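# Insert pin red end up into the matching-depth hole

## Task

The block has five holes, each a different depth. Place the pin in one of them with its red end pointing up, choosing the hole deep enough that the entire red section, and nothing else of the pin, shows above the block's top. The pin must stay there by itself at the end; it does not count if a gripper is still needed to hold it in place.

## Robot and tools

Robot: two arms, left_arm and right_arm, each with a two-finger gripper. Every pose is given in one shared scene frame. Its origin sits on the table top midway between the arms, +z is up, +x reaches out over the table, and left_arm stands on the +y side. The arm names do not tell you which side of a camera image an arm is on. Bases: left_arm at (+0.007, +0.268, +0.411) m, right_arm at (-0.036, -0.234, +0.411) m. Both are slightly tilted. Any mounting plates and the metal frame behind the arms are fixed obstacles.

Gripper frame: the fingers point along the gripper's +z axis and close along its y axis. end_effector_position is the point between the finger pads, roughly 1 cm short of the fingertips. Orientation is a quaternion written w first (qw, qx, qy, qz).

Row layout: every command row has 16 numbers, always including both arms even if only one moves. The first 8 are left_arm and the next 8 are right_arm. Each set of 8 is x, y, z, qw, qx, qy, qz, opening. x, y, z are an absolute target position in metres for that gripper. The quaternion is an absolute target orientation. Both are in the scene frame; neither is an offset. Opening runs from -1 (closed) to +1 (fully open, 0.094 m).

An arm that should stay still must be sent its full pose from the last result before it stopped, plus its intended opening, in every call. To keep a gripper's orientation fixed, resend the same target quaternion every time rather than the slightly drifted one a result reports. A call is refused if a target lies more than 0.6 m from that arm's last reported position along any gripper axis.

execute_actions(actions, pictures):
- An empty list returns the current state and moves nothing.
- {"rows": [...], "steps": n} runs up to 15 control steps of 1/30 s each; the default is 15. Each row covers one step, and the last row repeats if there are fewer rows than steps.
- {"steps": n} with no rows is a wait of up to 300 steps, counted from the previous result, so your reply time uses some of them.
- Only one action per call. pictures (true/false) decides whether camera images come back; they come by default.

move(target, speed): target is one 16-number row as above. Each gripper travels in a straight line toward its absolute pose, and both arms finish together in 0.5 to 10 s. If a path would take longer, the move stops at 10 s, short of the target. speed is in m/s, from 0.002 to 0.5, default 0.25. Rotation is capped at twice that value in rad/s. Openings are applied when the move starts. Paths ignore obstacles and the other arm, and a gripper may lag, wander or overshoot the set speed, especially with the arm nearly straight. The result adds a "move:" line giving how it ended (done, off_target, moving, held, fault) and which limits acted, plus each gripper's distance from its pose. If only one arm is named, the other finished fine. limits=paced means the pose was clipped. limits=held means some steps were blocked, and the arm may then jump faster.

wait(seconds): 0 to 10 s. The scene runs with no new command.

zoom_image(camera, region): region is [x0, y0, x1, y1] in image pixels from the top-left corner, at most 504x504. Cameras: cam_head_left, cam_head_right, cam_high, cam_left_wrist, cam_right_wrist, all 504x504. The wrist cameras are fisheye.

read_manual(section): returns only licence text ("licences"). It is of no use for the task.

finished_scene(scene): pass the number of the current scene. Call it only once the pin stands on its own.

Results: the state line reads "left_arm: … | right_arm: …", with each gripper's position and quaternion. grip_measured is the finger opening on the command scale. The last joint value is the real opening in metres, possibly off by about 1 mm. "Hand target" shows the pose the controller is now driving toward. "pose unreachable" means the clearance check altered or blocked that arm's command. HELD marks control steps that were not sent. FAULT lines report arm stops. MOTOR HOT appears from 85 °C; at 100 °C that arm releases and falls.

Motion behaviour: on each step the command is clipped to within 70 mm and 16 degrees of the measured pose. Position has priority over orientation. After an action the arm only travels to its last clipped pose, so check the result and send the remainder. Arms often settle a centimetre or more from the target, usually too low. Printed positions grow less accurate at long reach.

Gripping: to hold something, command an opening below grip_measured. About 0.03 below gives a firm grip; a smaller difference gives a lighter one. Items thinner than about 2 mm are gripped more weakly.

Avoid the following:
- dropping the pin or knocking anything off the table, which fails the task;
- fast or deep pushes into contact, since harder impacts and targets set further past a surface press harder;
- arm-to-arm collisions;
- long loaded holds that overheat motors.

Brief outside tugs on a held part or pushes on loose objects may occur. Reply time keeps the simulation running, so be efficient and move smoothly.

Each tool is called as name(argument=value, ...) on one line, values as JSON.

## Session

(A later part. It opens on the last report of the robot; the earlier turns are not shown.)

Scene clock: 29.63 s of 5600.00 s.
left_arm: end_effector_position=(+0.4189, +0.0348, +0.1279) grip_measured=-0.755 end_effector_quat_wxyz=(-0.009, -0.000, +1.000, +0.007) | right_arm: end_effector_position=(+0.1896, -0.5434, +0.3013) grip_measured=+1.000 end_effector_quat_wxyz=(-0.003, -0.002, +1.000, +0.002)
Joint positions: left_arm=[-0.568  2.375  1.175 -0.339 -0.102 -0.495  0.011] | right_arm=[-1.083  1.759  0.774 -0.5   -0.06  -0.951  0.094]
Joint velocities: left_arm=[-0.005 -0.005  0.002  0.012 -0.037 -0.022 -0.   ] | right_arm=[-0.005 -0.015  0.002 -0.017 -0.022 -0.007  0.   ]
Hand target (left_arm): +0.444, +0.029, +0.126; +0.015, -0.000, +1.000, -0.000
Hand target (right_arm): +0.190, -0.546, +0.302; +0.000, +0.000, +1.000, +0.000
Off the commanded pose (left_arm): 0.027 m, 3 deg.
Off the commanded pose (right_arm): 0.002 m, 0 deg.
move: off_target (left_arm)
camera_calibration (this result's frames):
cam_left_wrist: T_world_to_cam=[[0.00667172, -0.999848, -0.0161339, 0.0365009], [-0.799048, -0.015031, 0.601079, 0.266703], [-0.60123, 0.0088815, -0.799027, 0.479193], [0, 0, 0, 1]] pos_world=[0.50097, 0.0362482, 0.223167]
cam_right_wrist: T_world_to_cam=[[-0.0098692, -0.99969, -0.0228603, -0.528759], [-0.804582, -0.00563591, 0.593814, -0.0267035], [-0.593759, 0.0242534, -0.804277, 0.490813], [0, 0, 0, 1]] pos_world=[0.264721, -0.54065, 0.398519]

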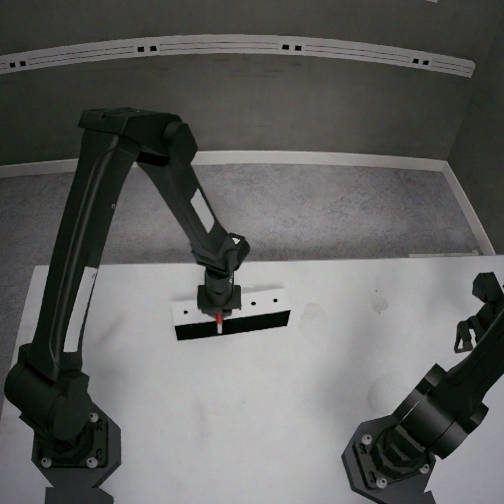

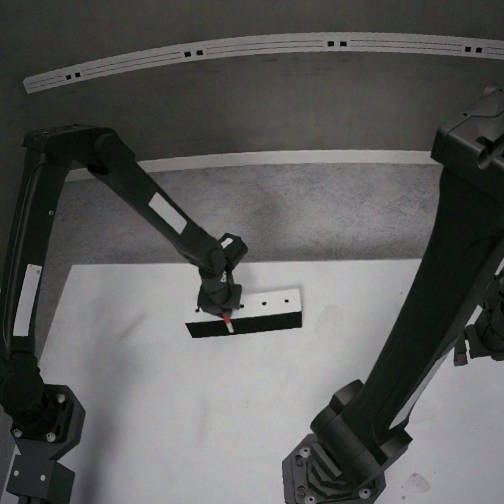

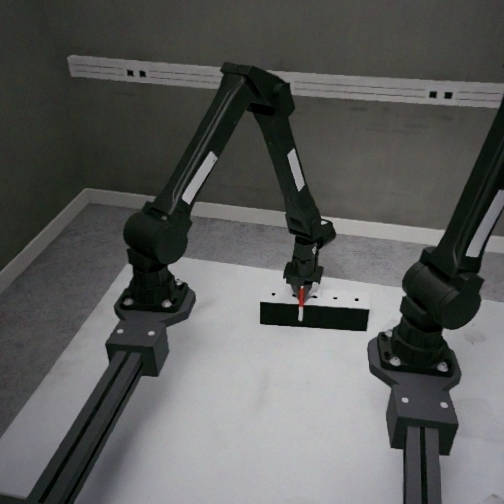

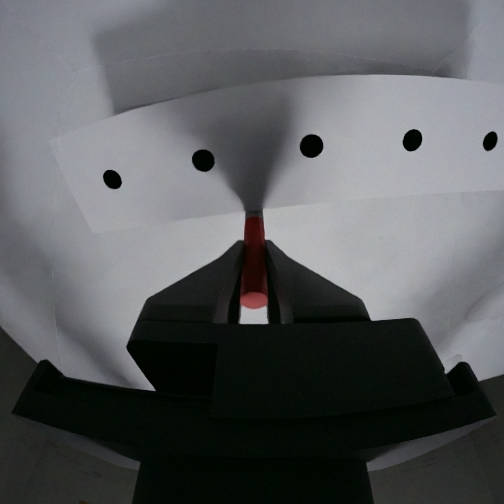

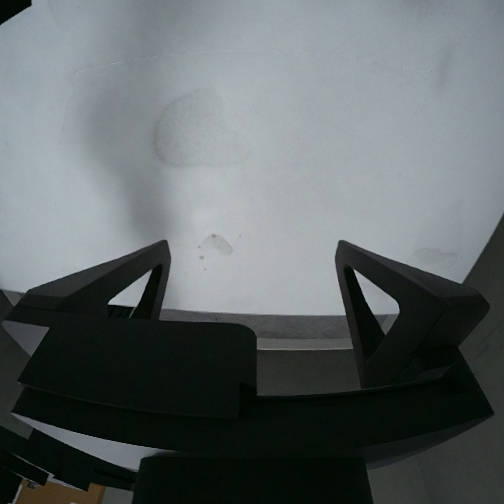

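move(target=[0.452,0.028,0.125,0.015,0,1,0,-0.77,0.19,-0.5455,0.302,0,0,1,0,1], speed=0.04)

move(target=[0.41,0.09,0.225,0.006,0,1,0,-0.82,0.19,-0.5455,0.302,0,0,1,0,1], speed=0.1)

Scene clock: 42.93 s of 5600.00 s.
left_arm: end_effector_position=(+0.4245, +0.0339, +0.1263) grip_measured=-0.755 end_effector_quat_wxyz=(-0.006, +0.000, +1.000, +0.006) | right_arm: end_effector_position=(+0.1896, -0.5434, +0.3013) grip_measured=+1.000 end_effector_quat_wxyz=(-0.003, -0.002, +1.000, +0.002)
Joint positions: left_arm=[-0.564  2.382  1.189 -0.34  -0.102 -0.49   0.011] | right_arm=[-1.083  1.759  0.774 -0.5   -0.06  -0.951  0.094]
Joint velocities: left_arm=[-0.005 -0.015  0.017 -0.007 -0.066  0.022 -0.001] | right_arm=[-0.015 -0.015 -0.007  0.007  0.007 -0.037  0.   ]
Hand target (left_arm): +0.451, +0.029, +0.126; +0.015, -0.000, +1.000, +0.000
Hand target (right_arm): +0.190, -0.546, +0.302; +0.000, +0.000, +1.000, +0.000
Off the commanded pose (left_arm): 0.028 m, 3 deg.
Off the commanded pose (right_arm): 0.002 m, 0 deg.
After step 90, 9.20 s passed at rest.
move: off_target (left_arm)
camera_calibration (this result's frames):
cam_left_wrist: T_world_to_cam=[[0.00578769, -0.999891, -0.0135493, 0.0356331], [-0.802076, -0.0127336, 0.597086, 0.273898], [-0.597194, 0.00741181, -0.802063, 0.480018], [0, 0, 0, 1]] pos_world=[0.506145, 0.0355591, 0.221946]
cam_right_wrist: T_world_to_cam=[[-0.0098692, -0.99969, -0.0228603, -0.528759], [-0.804582, -0.00563591, 0.593814, -0.0267035], [-0.593759, 0.0242534, -0.804277, 0.490813], [0, 0, 0, 1]] pos_world=[0.264721, -0.54065, 0.398519]

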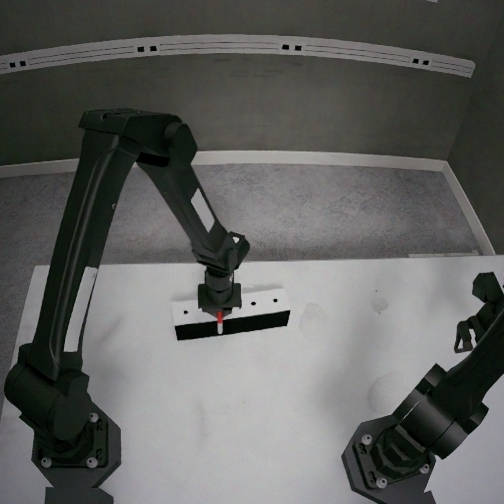

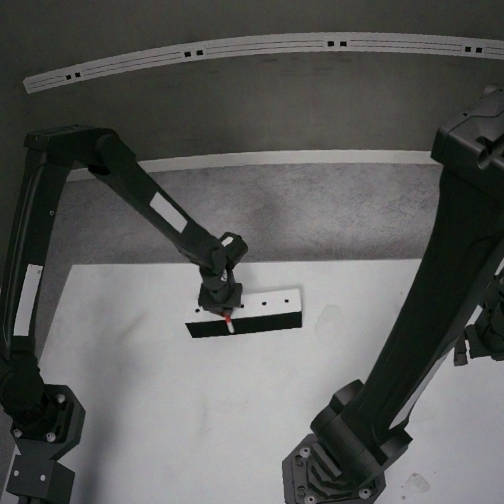

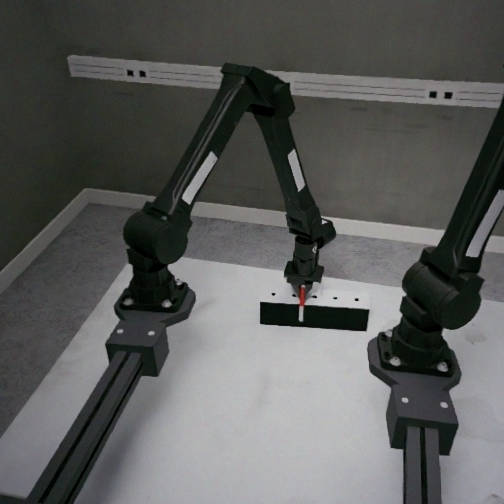

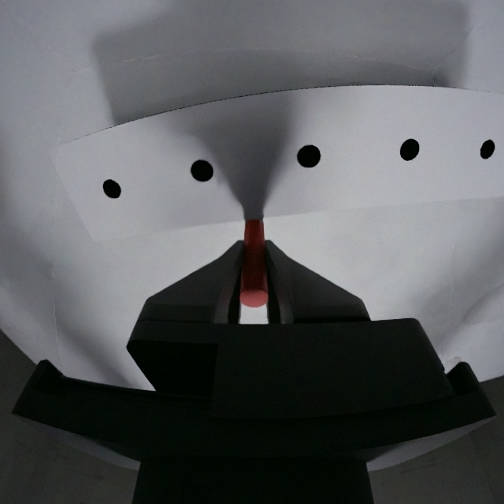

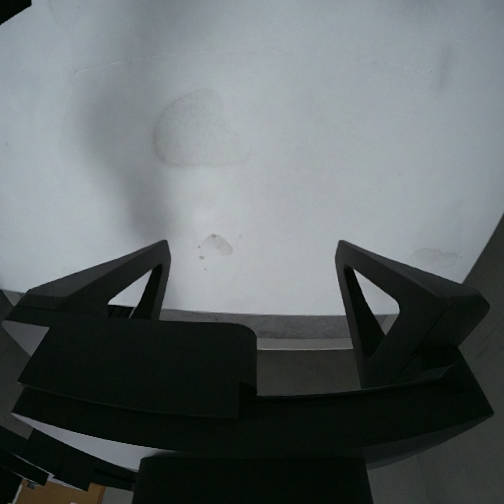

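Scene clock: 44.47 s of 5600.00 s.
left_arm: end_effector_position=(+0.4069, +0.0873, +0.2175) grip_measured=-0.758 end_effector_quat_wxyz=(+0.003, -0.006, +1.000, +0.002) | right_arm: end_effector_position=(+0.1896, -0.5434, +0.3013) grip_measured=+1.000 end_effector_quat_wxyz=(-0.003, -0.002, +1.000, +0.002)
Joint positions: left_arm=[-0.496  2.095  0.966 -0.376 -0.099 -0.432  0.011] | right_arm=[-1.083  1.759  0.774 -0.5   -0.06  -0.951  0.094]
Joint velocities: left_arm=[ 0.015 -0.015 -0.017 -0.007 -0.022 -0.022 -0.   ] | right_arm=[ 0.015 -0.005 -0.012  0.002  0.051  0.051  0.   ]
Hand target (left_arm): +0.409, +0.089, +0.224; +0.005, -0.000, +1.000, -0.000
Hand target (right_arm): +0.190, -0.546, +0.302; +0.000, +0.000, +1.000, +0.000
Off the commanded pose (left_arm): 0.009 m, 1 deg.
Off the commanded pose (right_arm): 0.002 m, 0 deg.
move: done
camera_calibration (this result's frames):
cam_left_wrist: T_world_to_cam=[[0.0181191, -0.999825, -0.00457562, 0.0833186], [-0.813158, -0.0173987, 0.581783, 0.214155], [-0.581761, -0.00682067, -0.813331, 0.539709], [0, 0, 0, 1]] pos_world=[0.486614, 0.0907112, 0.314751]
cam_right_wrist: T_world_to_cam=[[-0.0098692, -0.99969, -0.0228603, -0.528759], [-0.804582, -0.00563591, 0.593814, -0.0267035], [-0.593759, 0.0242534, -0.804277, 0.490813], [0, 0, 0, 1]] pos_world=[0.264721, -0.54065, 0.398519]

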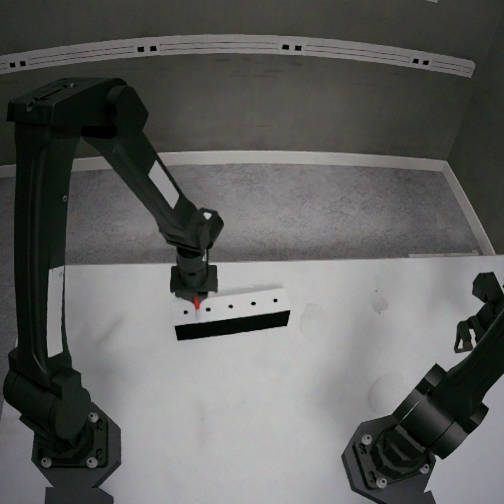

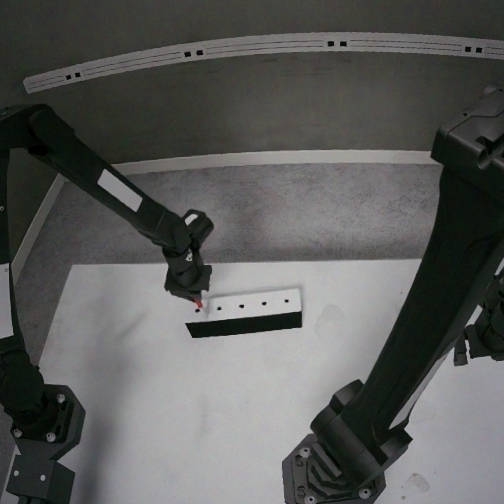

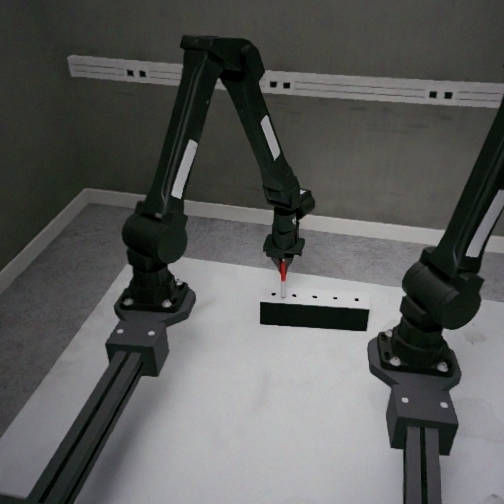

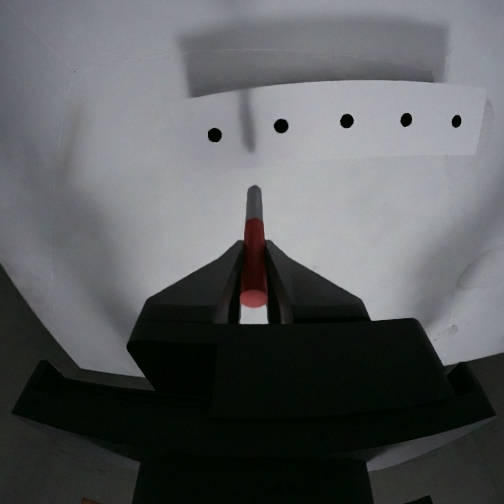

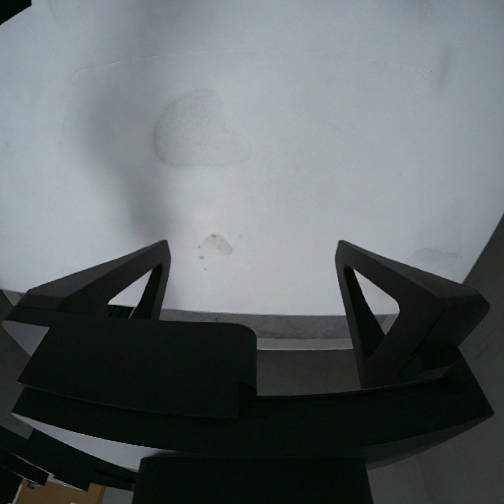

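Close to straight. H2 first.

move(target=[0.465,0.059,0.186,0.015,0,1,-0.002,-0.82,0.19,-0.5455,0.302,0,0,1,0,1], speed=0.08)

zoom_image(camera="cam_left_wrist", region=[170,150,340,260])

Scene clock: 49.17 s of 5600.00 s.
left_arm: end_effector_position=(+0.4552, +0.0627, +0.1891) grip_measured=-0.758 end_effector_quat_wxyz=(+0.012, -0.006, +1.000, -0.002) | right_arm: end_effector_position=(+0.1896, -0.5434, +0.3013) grip_measured=+1.000 end_effector_quat_wxyz=(-0.003, -0.002, +1.000, +0.002)
Joint positions: left_arm=[-0.496  2.221  1.139 -0.403 -0.099 -0.431  0.011] | right_arm=[-1.083  1.759  0.774 -0.5   -0.06  -0.951  0.094]
Joint velocities: left_arm=[-0.015 -0.005 -0.012 -0.022  0.022  0.022  0.   ] | right_arm=[-0.015  0.005 -0.002  0.012 -0.037  0.022  0.   ]
Hand target (left_arm): +0.465, +0.060, +0.186; +0.015, -0.000, +1.000, -0.002
Hand target (right_arm): +0.190, -0.546, +0.302; +0.000, +0.000, +1.000, +0.000
Off the commanded pose (left_arm): 0.011 m, 1 deg.
Off the commanded pose (right_arm): 0.002 m, 0 deg.
After step 90, 0.50 s passed at rest.
move: off_target (left_arm)
camera_calibration (this result's frames):
cam_left_wrist: T_world_to_cam=[[0.0187913, -0.999817, 0.00364245, 0.0559245], [-0.823309, -0.0134067, 0.567435, 0.276681], [-0.567283, -0.0136617, -0.82341, 0.54023], [0, 0, 0, 1]] pos_world=[0.533206, 0.0670041, 0.287628]
cam_right_wrist: T_world_to_cam=[[-0.0098692, -0.99969, -0.0228603, -0.528759], [-0.804582, -0.00563591, 0.593814, -0.0267035], [-0.593759, 0.0242534, -0.804277, 0.490813], [0, 0, 0, 1]] pos_world=[0.264721, -0.54065, 0.398519]

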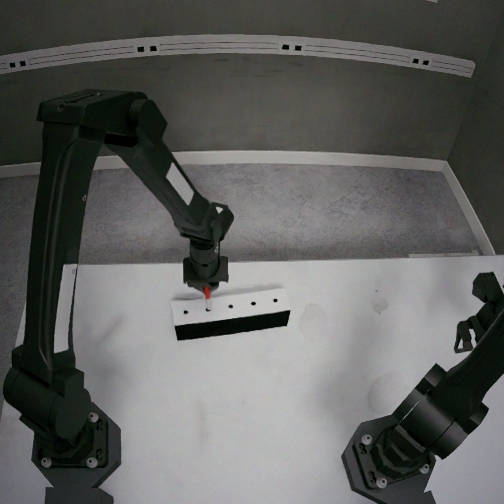

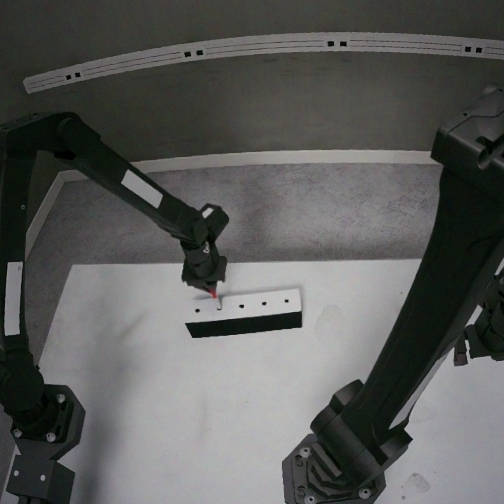

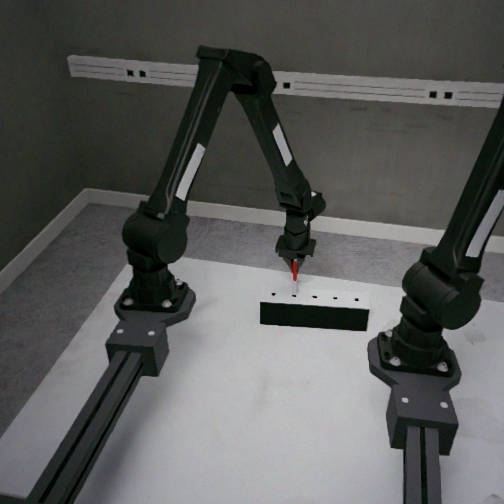

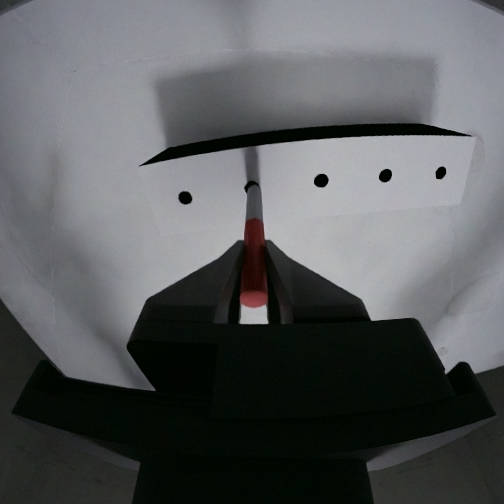

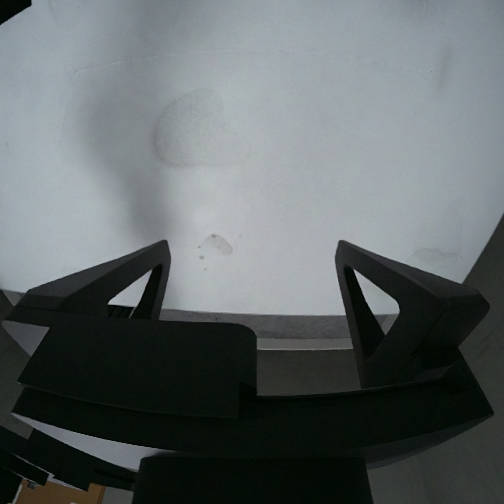

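Region (170, 150, 340, 260) of cam_left_wrist's 504x504 image, scaled by 2.965, with more detail than that image has; it fills the top 326 rows of this view, and the rest is white.

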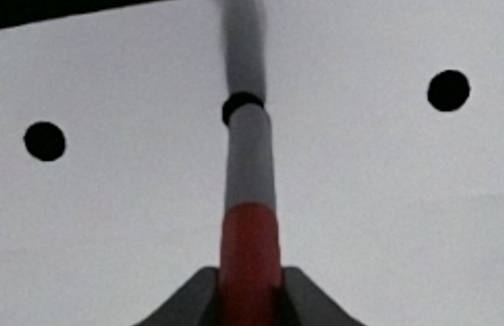

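execute_actions(actions=[{"rows":[[0.466,0.0645,0.180,-0.002,0,1,-0.002,-0.82,0.19,-0.5455,0.302,0,0,1,0,1]]}])

zoom_image(camera="cam_left_wrist", region=[170,150,340,260])

Scene clock: 52.63 s of 5600.00 s.
left_arm: end_effector_position=(+0.4546, +0.0675, +0.1836) grip_measured=-0.758 end_effector_quat_wxyz=(-0.005, -0.006, +1.000, +0.000) | right_arm: end_effector_position=(+0.1896, -0.5434, +0.3013) grip_measured=+1.000 end_effector_quat_wxyz=(-0.003, -0.002, +1.000, +0.002)
Joint positions: left_arm=[-0.484  2.239  1.161 -0.439 -0.089 -0.42   0.011] | right_arm=[-1.083  1.759  0.774 -0.5   -0.06  -0.951  0.094]
Joint velocities: left_arm=[-0.015  0.005 -0.012  0.002  0.095  0.051 -0.   ] | right_arm=[-0.015 -0.015  0.002  0.002  0.007 -0.037  0.   ]
Hand target (left_arm): +0.466, +0.065, +0.180; -0.002, -0.000, +1.000, -0.002
Hand target (right_arm): +0.190, -0.546, +0.302; +0.000, +0.000, +1.000, +0.000
Off the commanded pose (left_arm): 0.012 m, 1 deg.
Off the commanded pose (right_arm): 0.002 m, 0 deg.
Steps of this call (steps 1 to 89: nothing new was sent; steps 90 to 104: all 15 steps of this action). Readings (end_effector_position):
90: left_arm (+0.4546, +0.0626, +0.1888) | right_arm (+0.1896, -0.5434, +0.3013)
91: left_arm (+0.4540, +0.0625, +0.1885) | right_arm (+0.1896, -0.5434, +0.3013)
93: left_arm (+0.4549, +0.0635, +0.1868) | right_arm (+0.1896, -0.5434, +0.3013)
97: left_arm (+0.4551, +0.0667, +0.1840) | right_arm (+0.1896, -0.5434, +0.3013)
104: the state above
camera_calibration (this result's frames):
cam_left_wrist: T_world_to_cam=[[0.0176449, -0.999843, -0.00184099, 0.0622929], [-0.803816, -0.0152805, 0.594682, 0.265627], [-0.594616, -0.00901328, -0.803959, 0.544005], [0, 0, 0, 1]] pos_world=[0.53589, 0.0712453, 0.279509]
cam_right_wrist: T_world_to_cam=[[-0.0098692, -0.99969, -0.0228603, -0.528759], [-0.804582, -0.00563591, 0.593814, -0.0267035], [-0.593759, 0.0242534, -0.804277, 0.490813], [0, 0, 0, 1]] pos_world=[0.264721, -0.54065, 0.398519]

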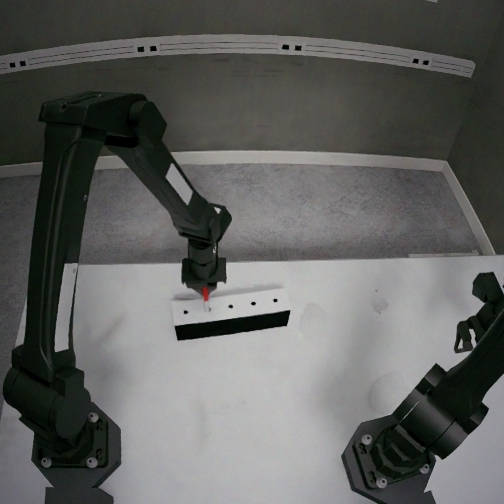

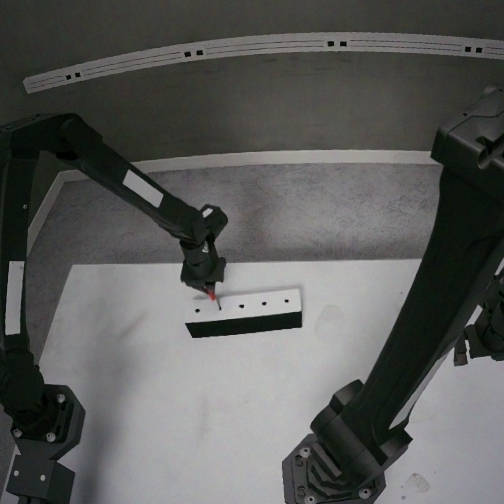

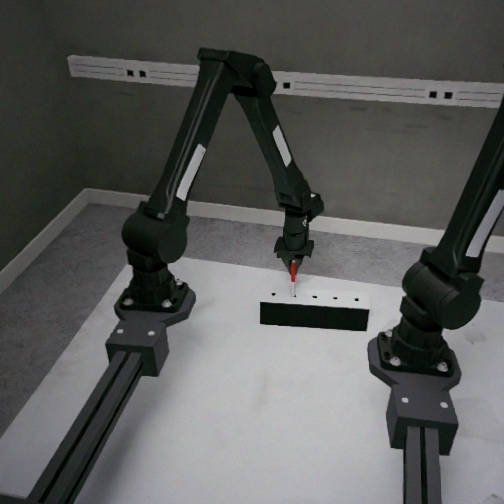

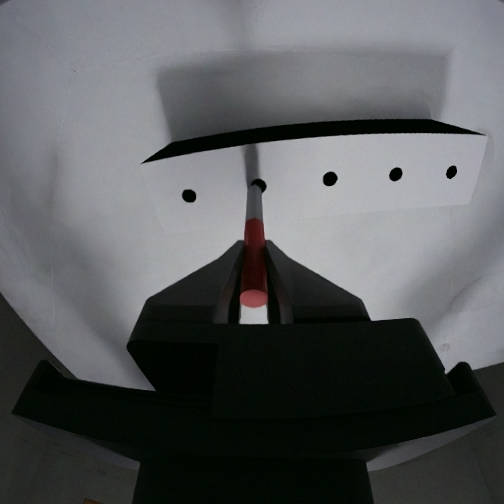

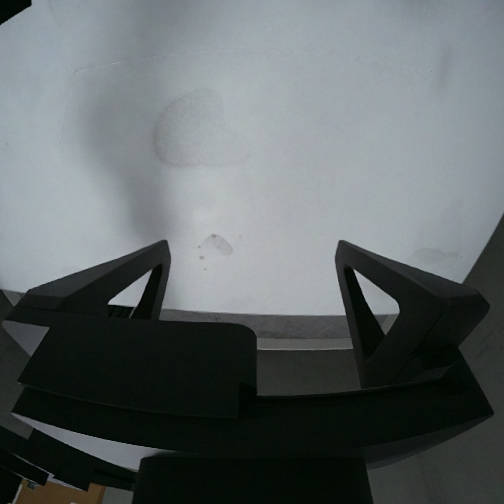

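Region (170, 150, 340, 260) of cam_left_wrist's 504x504 image, scaled by 2.965, with more detail than that image has; it fills the top 326 rows of this view, and the rest is white.

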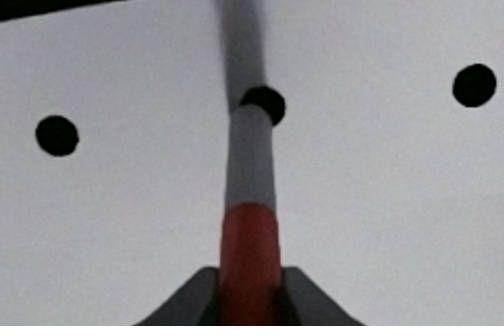

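execute_actions(actions=[{"rows":[[0.466,0.0575,0.178,-0.002,0,1,-0.002,-0.82,0.19,-0.5455,0.302,0,0,1,0,1]]}])

zoom_image(camera="cam_left_wrist", region=[170,150,340,260])

Scene clock: 55.63 s of 5600.00 s.
left_arm: end_effector_position=(+0.4587, +0.0657, +0.1826) grip_measured=-0.758 end_effector_quat_wxyz=(-0.003, -0.006, +1.000, -0.000) | right_arm: end_effector_position=(+0.1896, -0.5434, +0.3013) grip_measured=+1.000 end_effector_quat_wxyz=(-0.003, -0.002, +1.000, +0.002)
Joint positions: left_arm=[-0.484  2.246  1.174 -0.442 -0.089 -0.42   0.011] | right_arm=[-1.083  1.759  0.774 -0.5   -0.06  -0.951  0.094]
Joint velocities: left_arm=[-0.005 -0.005 -0.002 -0.017  0.037 -0.095 -0.001] | right_arm=[ 0.005 -0.005 -0.002 -0.012 -0.037  0.037  0.   ]
Hand target (left_arm): +0.466, +0.058, +0.178; -0.002, -0.000, +1.000, -0.002
Hand target (right_arm): +0.190, -0.546, +0.302; +0.000, +0.000, +1.000, +0.000
Off the commanded pose (left_arm): 0.012 m, 1 deg.
Off the commanded pose (right_arm): 0.002 m, 0 deg.
Steps of this call (steps 1 to 75: nothing new was sent; steps 76 to 90: all 15 steps of this action). Readings (end_effector_position):
76: left_arm (+0.4546, +0.0675, +0.1834) | right_arm (+0.1896, -0.5434, +0.3013)
77: left_arm (+0.4551, +0.0673, +0.1832) | right_arm (+0.1896, -0.5434, +0.3013)
79: left_arm (+0.4566, +0.0666, +0.1827) | right_arm (+0.1896, -0.5434, +0.3013)
83: left_arm (+0.4588, +0.0656, +0.1828) | right_arm (+0.1896, -0.5434, +0.3013)
90: the state above
camera_calibration (this result's frames):
cam_left_wrist: T_world_to_cam=[[0.0175481, -0.999846, -0.000583168, 0.0601589], [-0.805473, -0.0144823, 0.592455, 0.27058], [-0.592372, -0.00992675, -0.805603, 0.545015], [0, 0, 0, 1]] pos_world=[0.539741, 0.0694785, 0.278795]
cam_right_wrist: T_world_to_cam=[[-0.0098692, -0.99969, -0.0228603, -0.528759], [-0.804582, -0.00563591, 0.593814, -0.0267035], [-0.593759, 0.0242534, -0.804277, 0.490813], [0, 0, 0, 1]] pos_world=[0.264721, -0.54065, 0.398519]

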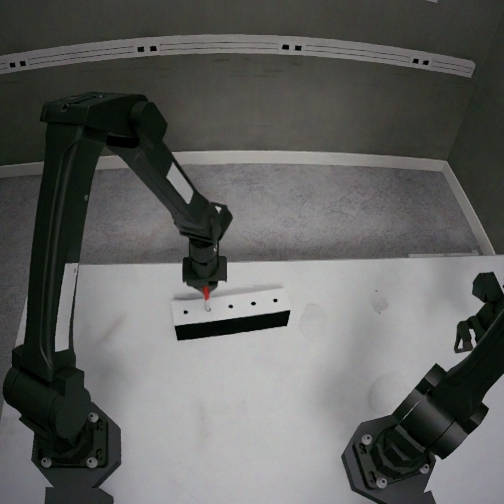

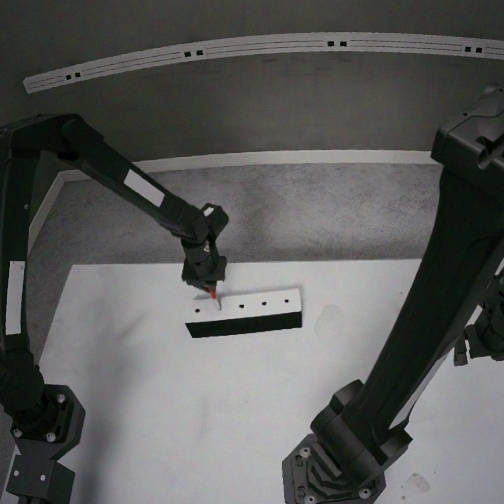

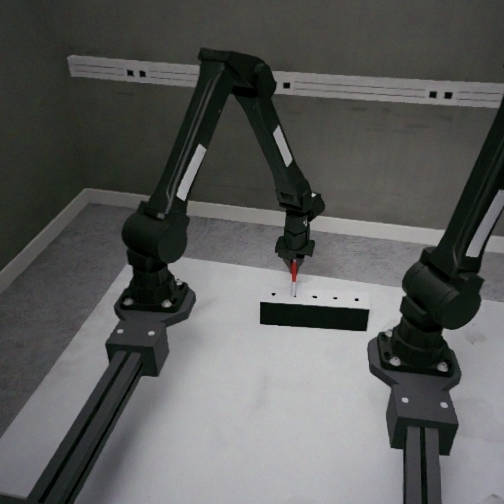

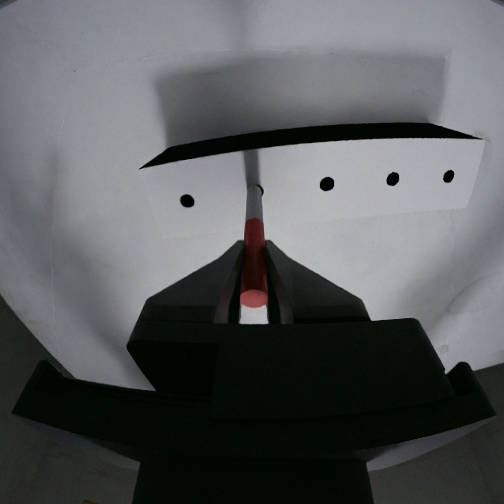

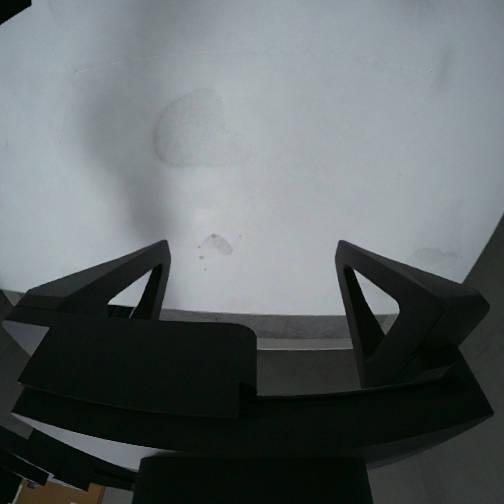

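Region (170, 150, 340, 260) of cam_left_wrist's 504x504 image, scaled by 2.965, with more detail than that image has; it fills the top 326 rows of this view, and the rest is white.

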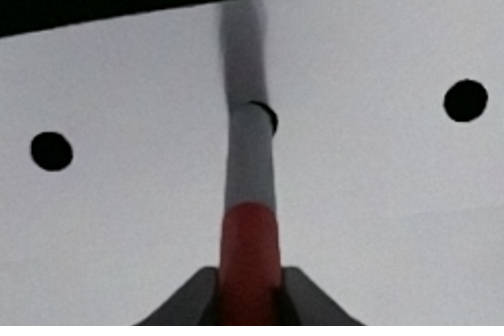

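execute_actions(actions=[{"rows":[[0.4635,0.056,0.173,-0.002,0,1,-0.002,-0.82,0.19,-0.5455,0.302,0,0,1,0,1]]}])

zoom_image(camera="cam_left_wrist", region=[170,150,340,260])

Scene clock: 58.50 s of 5600.00 s.
left_arm: end_effector_position=(+0.4573, +0.0641, +0.1798) grip_measured=-0.758 end_effector_quat_wxyz=(-0.005, -0.004, +1.000, +0.000) | right_arm: end_effector_position=(+0.1896, -0.5434, +0.3013) grip_measured=+1.000 end_effector_quat_wxyz=(-0.003, -0.002, +1.000, +0.002)
Joint positions: left_arm=[-0.487  2.253  1.177 -0.442 -0.089 -0.42   0.011] | right_arm=[-1.083  1.759  0.774 -0.5   -0.06  -0.951  0.094]
Joint velocities: left_arm=[-0.005 -0.005 -0.017 -0.007 -0.037 -0.037 -0.   ] | right_arm=[-0.015 -0.005  0.017 -0.002 -0.037 -0.007  0.   ]
Hand target (left_arm): +0.463, +0.056, +0.173; -0.002, +0.000, +1.000, -0.002
Hand target (right_arm): +0.190, -0.546, +0.302; +0.000, +0.000, +1.000, +0.000
Off the commanded pose (left_arm): 0.012 m, 1 deg.
Off the commanded pose (right_arm): 0.002 m, 0 deg.
Steps of this call (steps 1 to 71: nothing new was sent; steps 72 to 86: all 15 steps of this action). Readings (end_effector_position):
72: left_arm (+0.4585, +0.0655, +0.1825) | right_arm (+0.1896, -0.5434, +0.3013)
73: left_arm (+0.4584, +0.0656, +0.1823) | right_arm (+0.1896, -0.5434, +0.3013)
75: left_arm (+0.4583, +0.0654, +0.1823) | right_arm (+0.1896, -0.5434, +0.3013)
79: left_arm (+0.4569, +0.0647, +0.1806) | right_arm (+0.1896, -0.5434, +0.3013)
86: the state above
camera_calibration (this result's frames):
cam_left_wrist: T_world_to_cam=[[0.0137448, -0.999904, -0.00198121, 0.0605895], [-0.803369, -0.0122228, 0.595356, 0.269477], [-0.595323, -0.0065914, -0.80346, 0.542642], [0, 0, 0, 1]] pos_world=[0.538703, 0.0674542, 0.275676]
cam_right_wrist: T_world_to_cam=[[-0.0098692, -0.99969, -0.0228603, -0.528759], [-0.804582, -0.00563591, 0.593814, -0.0267035], [-0.593759, 0.0242534, -0.804277, 0.490813], [0, 0, 0, 1]] pos_world=[0.264721, -0.54065, 0.398519]

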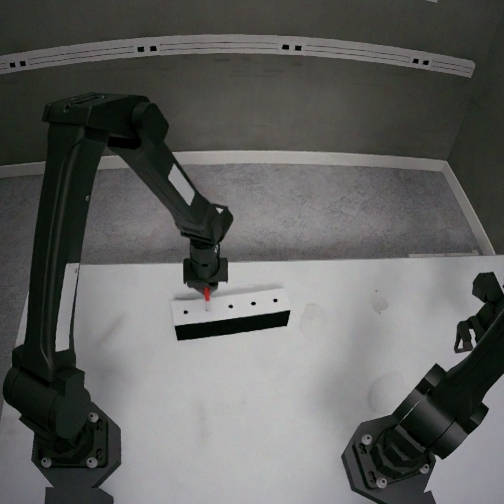

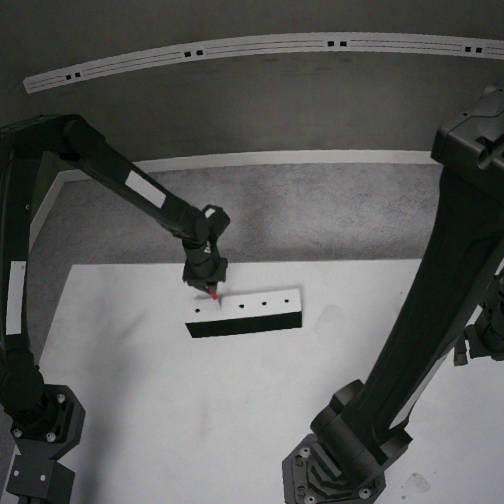

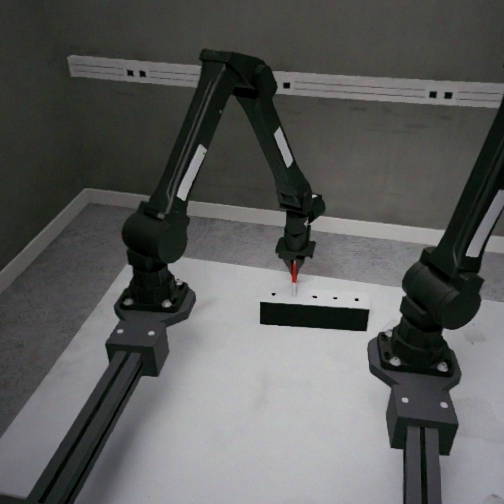

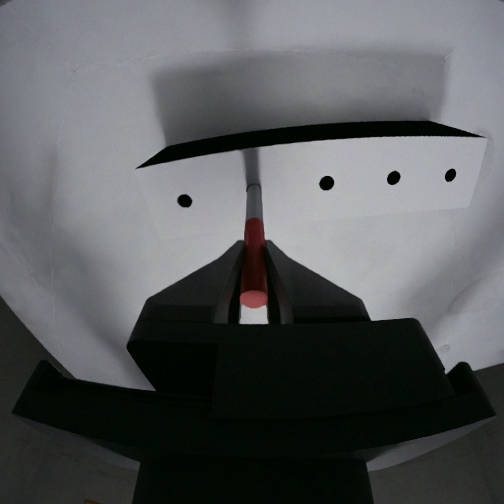

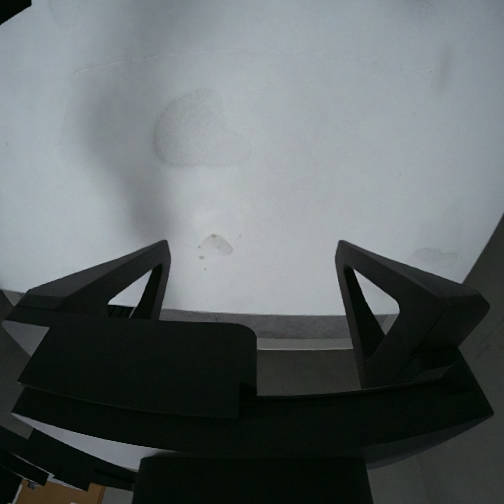

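Region (170, 150, 340, 260) of cam_left_wrist's 504x504 image, scaled by 2.965, with more detail than that image has; it fills the top 326 rows of this view, and the rest is white.

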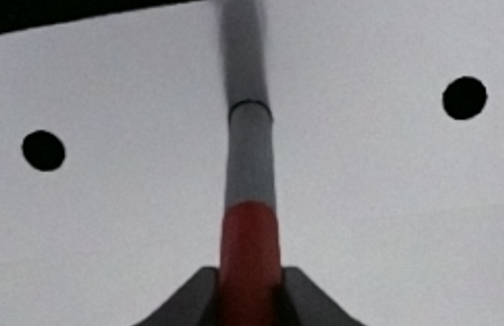

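execute_actions(actions=[{"rows":[[0.4645,0.057,0.161,-0.002,0,1,-0.002,-0.82,0.19,-0.5455,0.302,0,0,1,0,1]]}], pictures=false)

Scene clock: 61.03 s of 5600.00 s.
left_arm: end_effector_position=(+0.4575, +0.0633, +0.1667) grip_measured=-0.758 end_effector_quat_wxyz=(-0.005, -0.004, +1.000, +0.002) | right_arm: end_effector_position=(+0.1896, -0.5434, +0.3013) grip_measured=+1.000 end_effector_quat_wxyz=(-0.003, -0.002, +1.000, +0.002)
Joint positions: left_arm=[-0.487  2.286  1.191 -0.424 -0.092 -0.42   0.011] | right_arm=[-1.083  1.759  0.774 -0.5   -0.06  -0.951  0.094]
Joint velocities: left_arm=[-0.024  0.005 -0.012  0.007 -0.051 -0.007 -0.   ] | right_arm=[-0.015 -0.015  0.017 -0.022  0.007  0.081  0.   ]
Hand target (left_arm): +0.464, +0.057, +0.161; -0.002, +0.000, +1.000, -0.002
Hand target (right_arm): +0.190, -0.546, +0.302; +0.000, +0.000, +1.000, +0.000
Off the commanded pose (left_arm): 0.011 m, 1 deg.
Off the commanded pose (right_arm): 0.002 m, 0 deg.
Steps of this call (steps 1 to 61: nothing new was sent; steps 62 to 76: all 15 steps of this action). Readings (end_effector_position):
62: left_arm (+0.4573, +0.0640, +0.1790) | right_arm (+0.1896, -0.5434, +0.3013)
63: left_arm (+0.4582, +0.0636, +0.1778) | right_arm (+0.1896, -0.5434, +0.3013)
65: left_arm (+0.4572, +0.0636, +0.1727) | right_arm (+0.1896, -0.5434, +0.3013)
69: left_arm (+0.4572, +0.0634, +0.1666) | right_arm (+0.1896, -0.5434, +0.3013)
76: the state above

move(target=[0.466,0.058,0.112,-0.002,0,1,-0.002,-0.82,0.19,-0.5455,0.302,0,0,1,0,1], speed=0.04)

zoom_image(camera="cam_left_wrist", region=[170,150,340,260])

Scene clock: 65.97 s of 5600.00 s.
left_arm: end_effector_position=(+0.4600, +0.0632, +0.1254) grip_measured=-0.758 end_effector_quat_wxyz=(-0.005, -0.007, +1.000, +0.004) | right_arm: end_effector_position=(+0.1896, -0.5434, +0.3013) grip_measured=+1.000 end_effector_quat_wxyz=(-0.003, -0.002, +1.000, +0.002)
Joint positions: left_arm=[-0.479  2.389  1.241 -0.371 -0.095 -0.419  0.011] | right_arm=[-1.083  1.759  0.774 -0.5   -0.06  -0.951  0.094]
Joint velocities: left_arm=[-0.015 -0.005 -0.002 -0.007  0.066  0.007  0.001] | right_arm=[ 0.005 -0.005 -0.022 -0.002 -0.037  0.051  0.   ]
Hand target (left_arm): +0.465, +0.058, +0.113; -0.002, -0.000, +1.000, -0.002
Hand target (right_arm): +0.190, -0.546, +0.302; +0.000, +0.000, +1.000, +0.000
Off the commanded pose (left_arm): 0.016 m, 1 deg.
Off the commanded pose (right_arm): 0.002 m, 0 deg.
After step 90, 0.27 s passed at rest.
move: off_target (left_arm)
camera_calibration (this result's frames):
cam_left_wrist: T_world_to_cam=[[0.0207766, -0.999748, -0.00844903, 0.0571372], [-0.803679, -0.0217276, 0.594666, 0.304849], [-0.5947, -0.00556485, -0.803928, 0.500182], [0, 0, 0, 1]] pos_world=[0.541272, 0.0665299, 0.22131]
cam_right_wrist: T_world_to_cam=[[-0.0098692, -0.99969, -0.0228603, -0.528759], [-0.804582, -0.00563591, 0.593814, -0.0267035], [-0.593759, 0.0242534, -0.804277, 0.490813], [0, 0, 0, 1]] pos_world=[0.264721, -0.54065, 0.398519]

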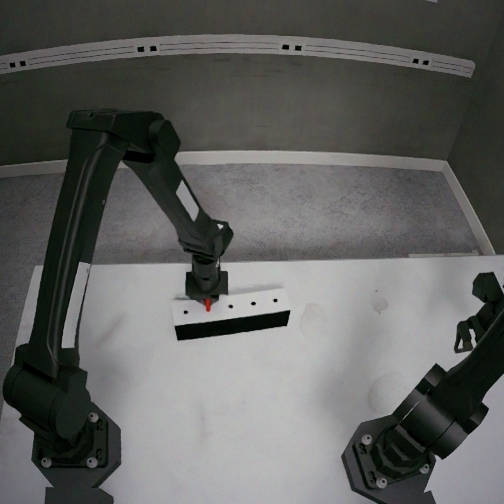

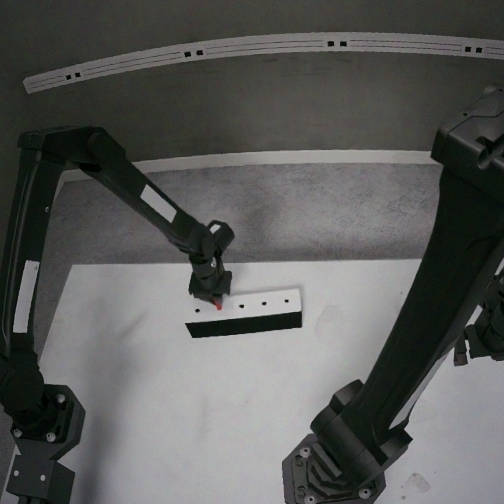

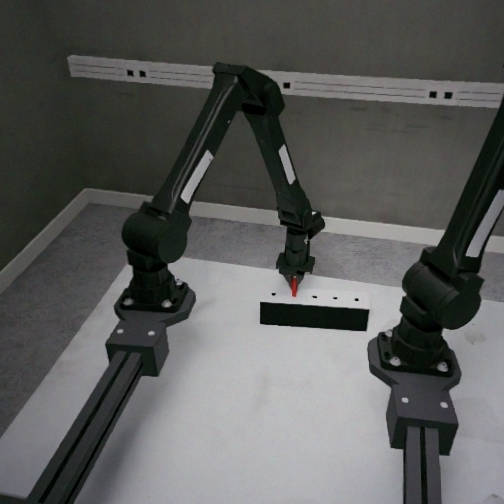

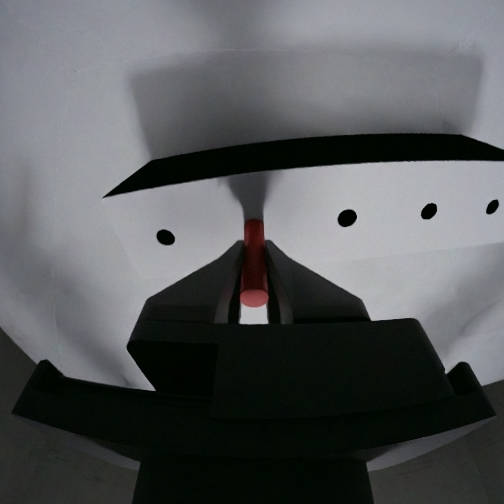

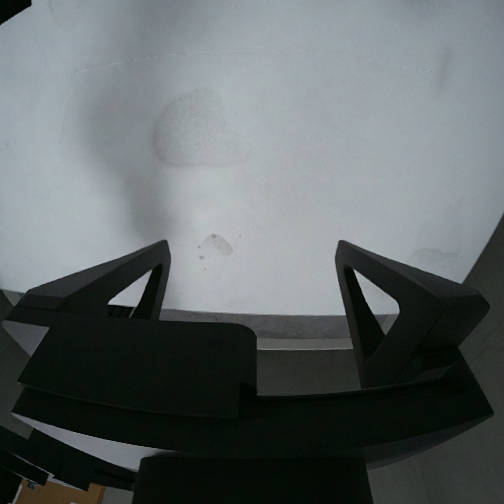

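Region (170, 150, 340, 260) of cam_left_wrist's 504x504 image, scaled by 2.965, with more detail than that image has; it fills the top 326 rows of this view, and the rest is white.

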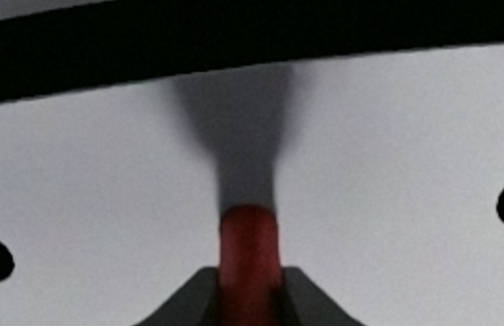

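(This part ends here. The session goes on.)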